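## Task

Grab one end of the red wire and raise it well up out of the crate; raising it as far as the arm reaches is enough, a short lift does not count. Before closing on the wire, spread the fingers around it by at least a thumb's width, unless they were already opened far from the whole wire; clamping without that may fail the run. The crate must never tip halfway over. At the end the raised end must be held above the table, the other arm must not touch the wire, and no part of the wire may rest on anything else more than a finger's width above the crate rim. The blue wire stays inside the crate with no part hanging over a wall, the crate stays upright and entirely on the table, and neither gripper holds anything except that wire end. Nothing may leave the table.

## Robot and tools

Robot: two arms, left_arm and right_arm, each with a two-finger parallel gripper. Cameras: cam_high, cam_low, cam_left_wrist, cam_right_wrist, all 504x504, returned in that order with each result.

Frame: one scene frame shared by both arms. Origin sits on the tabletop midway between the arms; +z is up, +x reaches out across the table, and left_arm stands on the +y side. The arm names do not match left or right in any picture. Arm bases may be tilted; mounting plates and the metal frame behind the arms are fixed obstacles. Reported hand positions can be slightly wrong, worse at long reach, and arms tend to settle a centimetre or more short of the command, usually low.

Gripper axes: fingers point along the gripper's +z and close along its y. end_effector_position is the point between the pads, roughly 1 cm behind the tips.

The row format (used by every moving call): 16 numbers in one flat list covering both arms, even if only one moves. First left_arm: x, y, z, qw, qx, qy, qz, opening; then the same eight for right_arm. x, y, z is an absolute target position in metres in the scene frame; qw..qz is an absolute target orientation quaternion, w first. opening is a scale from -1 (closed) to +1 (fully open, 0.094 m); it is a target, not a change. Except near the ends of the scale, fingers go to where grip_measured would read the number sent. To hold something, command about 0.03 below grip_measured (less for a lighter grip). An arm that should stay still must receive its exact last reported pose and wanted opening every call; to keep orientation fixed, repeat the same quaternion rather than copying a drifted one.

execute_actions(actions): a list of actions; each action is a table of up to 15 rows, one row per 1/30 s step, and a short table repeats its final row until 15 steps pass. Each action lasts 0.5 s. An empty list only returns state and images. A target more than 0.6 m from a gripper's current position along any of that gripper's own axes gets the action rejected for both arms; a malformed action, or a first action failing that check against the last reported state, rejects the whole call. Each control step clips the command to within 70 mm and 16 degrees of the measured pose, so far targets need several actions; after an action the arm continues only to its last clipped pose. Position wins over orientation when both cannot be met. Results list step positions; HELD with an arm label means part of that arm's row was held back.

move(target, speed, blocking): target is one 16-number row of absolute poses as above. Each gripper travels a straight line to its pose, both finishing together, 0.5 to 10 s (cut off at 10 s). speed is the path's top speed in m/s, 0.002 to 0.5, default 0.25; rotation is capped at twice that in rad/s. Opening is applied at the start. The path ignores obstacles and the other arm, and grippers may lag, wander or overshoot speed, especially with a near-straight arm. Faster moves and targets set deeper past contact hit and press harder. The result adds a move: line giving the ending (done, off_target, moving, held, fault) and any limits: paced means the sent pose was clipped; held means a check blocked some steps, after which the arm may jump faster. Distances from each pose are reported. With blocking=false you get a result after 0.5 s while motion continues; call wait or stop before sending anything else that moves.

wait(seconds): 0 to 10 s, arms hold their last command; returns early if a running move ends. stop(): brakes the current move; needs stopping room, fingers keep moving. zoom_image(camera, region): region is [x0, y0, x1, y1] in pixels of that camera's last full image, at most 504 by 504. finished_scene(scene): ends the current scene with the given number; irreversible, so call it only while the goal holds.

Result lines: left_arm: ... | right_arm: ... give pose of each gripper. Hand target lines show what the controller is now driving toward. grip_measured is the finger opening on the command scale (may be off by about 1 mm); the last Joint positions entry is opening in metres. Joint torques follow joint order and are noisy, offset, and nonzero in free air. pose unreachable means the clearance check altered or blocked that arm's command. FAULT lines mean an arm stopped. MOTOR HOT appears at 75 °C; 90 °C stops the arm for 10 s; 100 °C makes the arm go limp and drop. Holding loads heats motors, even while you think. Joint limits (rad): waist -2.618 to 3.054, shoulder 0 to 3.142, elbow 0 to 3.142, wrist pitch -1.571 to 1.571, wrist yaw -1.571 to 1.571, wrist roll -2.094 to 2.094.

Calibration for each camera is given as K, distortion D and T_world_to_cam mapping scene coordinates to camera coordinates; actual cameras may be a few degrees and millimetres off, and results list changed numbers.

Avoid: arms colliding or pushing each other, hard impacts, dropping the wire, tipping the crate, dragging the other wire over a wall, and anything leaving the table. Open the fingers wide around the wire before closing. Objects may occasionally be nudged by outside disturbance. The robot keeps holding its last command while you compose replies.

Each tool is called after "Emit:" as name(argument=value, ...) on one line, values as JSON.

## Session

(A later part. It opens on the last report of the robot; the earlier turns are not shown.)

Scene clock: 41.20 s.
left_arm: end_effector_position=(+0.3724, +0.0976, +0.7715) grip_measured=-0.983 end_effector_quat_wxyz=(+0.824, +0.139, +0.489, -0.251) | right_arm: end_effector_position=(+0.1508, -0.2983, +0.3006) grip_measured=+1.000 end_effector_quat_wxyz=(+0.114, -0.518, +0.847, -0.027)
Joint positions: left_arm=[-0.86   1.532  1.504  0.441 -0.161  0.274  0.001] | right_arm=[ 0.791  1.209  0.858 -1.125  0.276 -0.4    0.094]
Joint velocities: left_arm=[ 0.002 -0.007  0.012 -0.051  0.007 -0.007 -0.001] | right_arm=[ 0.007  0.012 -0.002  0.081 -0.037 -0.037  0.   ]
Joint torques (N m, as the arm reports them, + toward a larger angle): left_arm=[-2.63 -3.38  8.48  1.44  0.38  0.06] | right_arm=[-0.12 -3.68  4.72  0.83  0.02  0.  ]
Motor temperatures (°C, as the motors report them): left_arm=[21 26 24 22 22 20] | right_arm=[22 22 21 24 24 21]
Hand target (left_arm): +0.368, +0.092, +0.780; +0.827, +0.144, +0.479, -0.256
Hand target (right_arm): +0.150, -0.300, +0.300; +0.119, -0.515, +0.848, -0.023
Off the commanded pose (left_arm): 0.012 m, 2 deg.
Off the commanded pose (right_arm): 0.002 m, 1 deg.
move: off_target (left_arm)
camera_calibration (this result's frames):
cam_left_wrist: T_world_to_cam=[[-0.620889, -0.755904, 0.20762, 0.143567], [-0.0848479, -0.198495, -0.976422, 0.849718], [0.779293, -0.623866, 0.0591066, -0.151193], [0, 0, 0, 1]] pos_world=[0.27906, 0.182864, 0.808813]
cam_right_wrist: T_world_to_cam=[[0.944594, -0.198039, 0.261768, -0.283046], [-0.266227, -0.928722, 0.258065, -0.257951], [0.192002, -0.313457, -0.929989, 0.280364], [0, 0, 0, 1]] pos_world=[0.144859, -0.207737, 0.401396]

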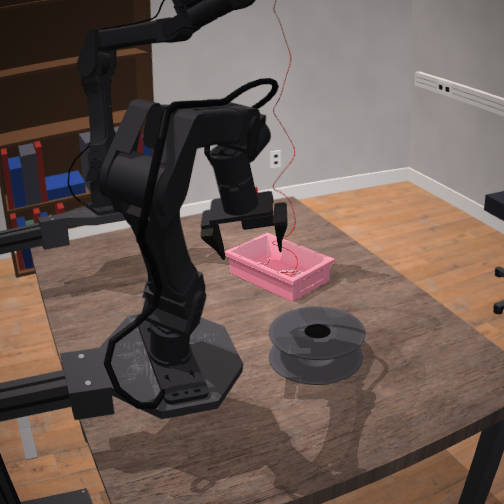

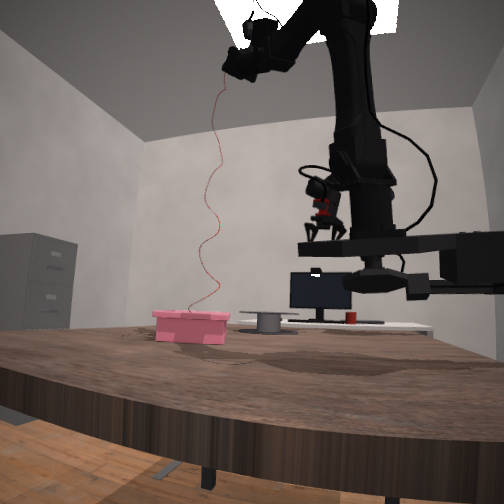

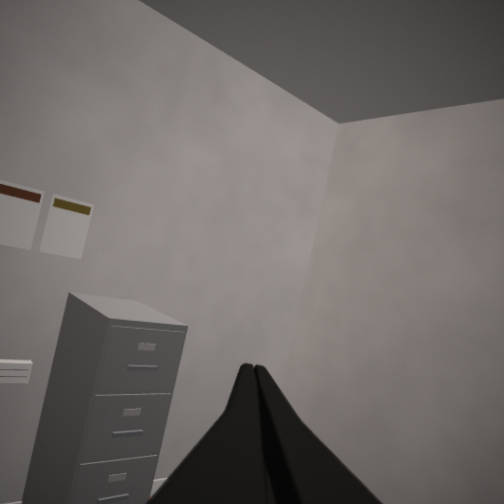

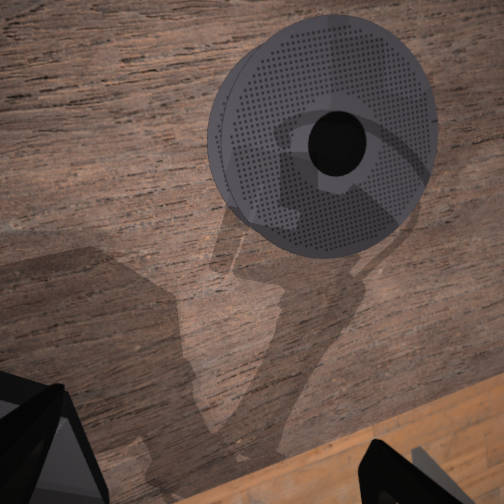

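Emit:
move(target=[0.36,0.1,0.94,0.826,0.15,0.477,-0.26,-1,0.15,-0.3,0.3,0.119,-0.515,0.848,-0.023,1], speed=0.12)

Emit:
zoom_image(camera="cam_high", region=[200, 150, 360, 310])

Scene clock: 45.20 s.
left_arm: end_effector_position=(+0.3630, +0.1044, +0.9364) grip_measured=-0.983 end_effector_quat_wxyz=(+0.862, +0.114, +0.417, -0.266) | right_arm: end_effector_position=(+0.1508, -0.2983, +0.3006) grip_measured=+1.000 end_effector_quat_wxyz=(+0.114, -0.518, +0.847, -0.027)
Joint positions: left_arm=[-0.925  2.088  2.844 -0.17  -0.167  0.323  0.001] | right_arm=[ 0.791  1.209  0.858 -1.125  0.276 -0.4    0.094]
Joint velocities: left_arm=[-0.012 -0.007  0.002  0.007 -0.081 -0.037 -0.   ] | right_arm=[-0.002 -0.027 -0.007 -0.037  0.051  0.051  0.   ]
Joint torques (N m, as the arm reports them, + toward a larger angle): left_arm=[-2.49 -5.1   5.64  1.08  0.31  0.06] | right_arm=[-0.16 -3.6   4.71  0.86 -0.02 -0.04]
Motor temperatures (°C, as the motors report them): left_arm=[21 26 24 22 22 21] | right_arm=[22 22 21 24 24 21]
Hand target (left_arm): +0.359, +0.101, +0.938; +0.863, +0.121, +0.412, -0.267
Hand target (right_arm): +0.150, -0.300, +0.300; +0.119, -0.515, +0.848, -0.023
Off the commanded pose (left_arm): 0.006 m, 9 deg.
Off the commanded pose (right_arm): 0.002 m, 1 deg.
elbow stopped short (left arm): the move would have taken joint 3 (elbow) straighter than the controller allows; a more bent joint 3 avoids this.
move: off_target (left_arm)
camera_calibration (this result's frames):
cam_left_wrist: T_world_to_cam=[[-0.650607, -0.734071, 0.194551, 0.129372], [0.050741, -0.297633, -0.953331, 0.950717], [0.757717, -0.610372, 0.23089, -0.303866], [0, 0, 0, 1]] pos_world=[0.266174, 0.192462, 0.951338]
cam_right_wrist: T_world_to_cam=[[0.944594, -0.198039, 0.261768, -0.283046], [-0.266227, -0.928722, 0.258065, -0.257951], [0.192002, -0.313457, -0.929989, 0.280364], [0, 0, 0, 1]] pos_world=[0.144859, -0.207737, 0.401396]

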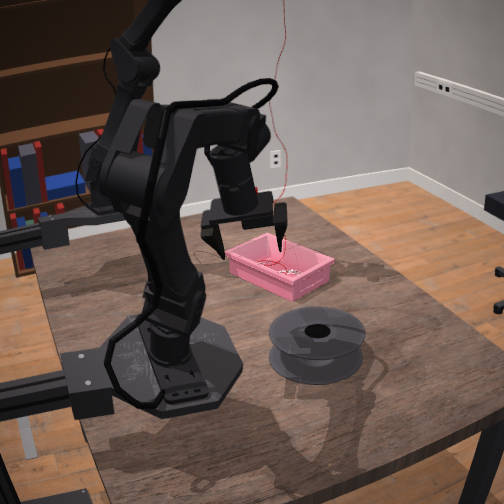

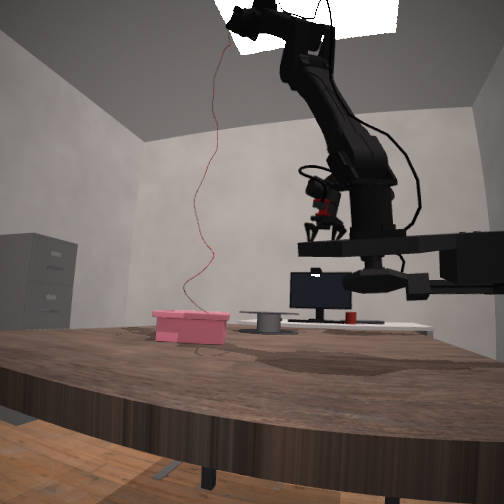

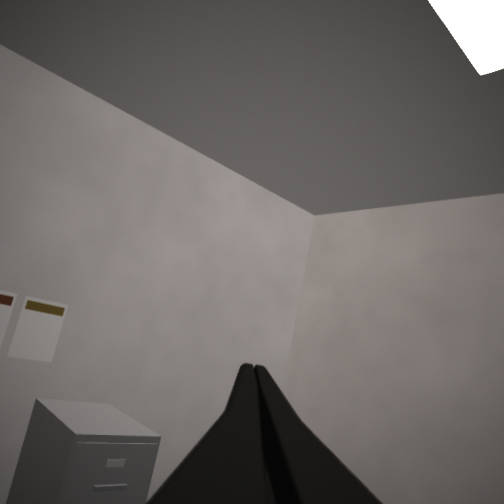

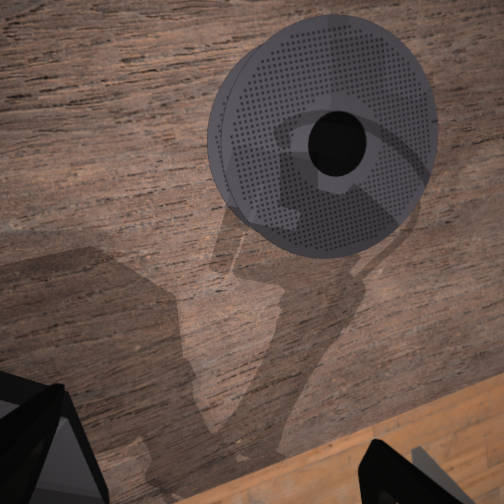

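Region (200, 150, 360, 310) of cam_high's 504x504 image, scaled by 3.150, with more detail than that image has.

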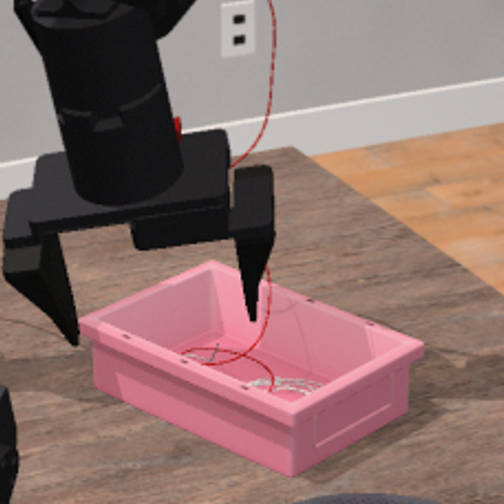

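Emit:
finished_scene(scene=1)

The scene is finished: the task was done.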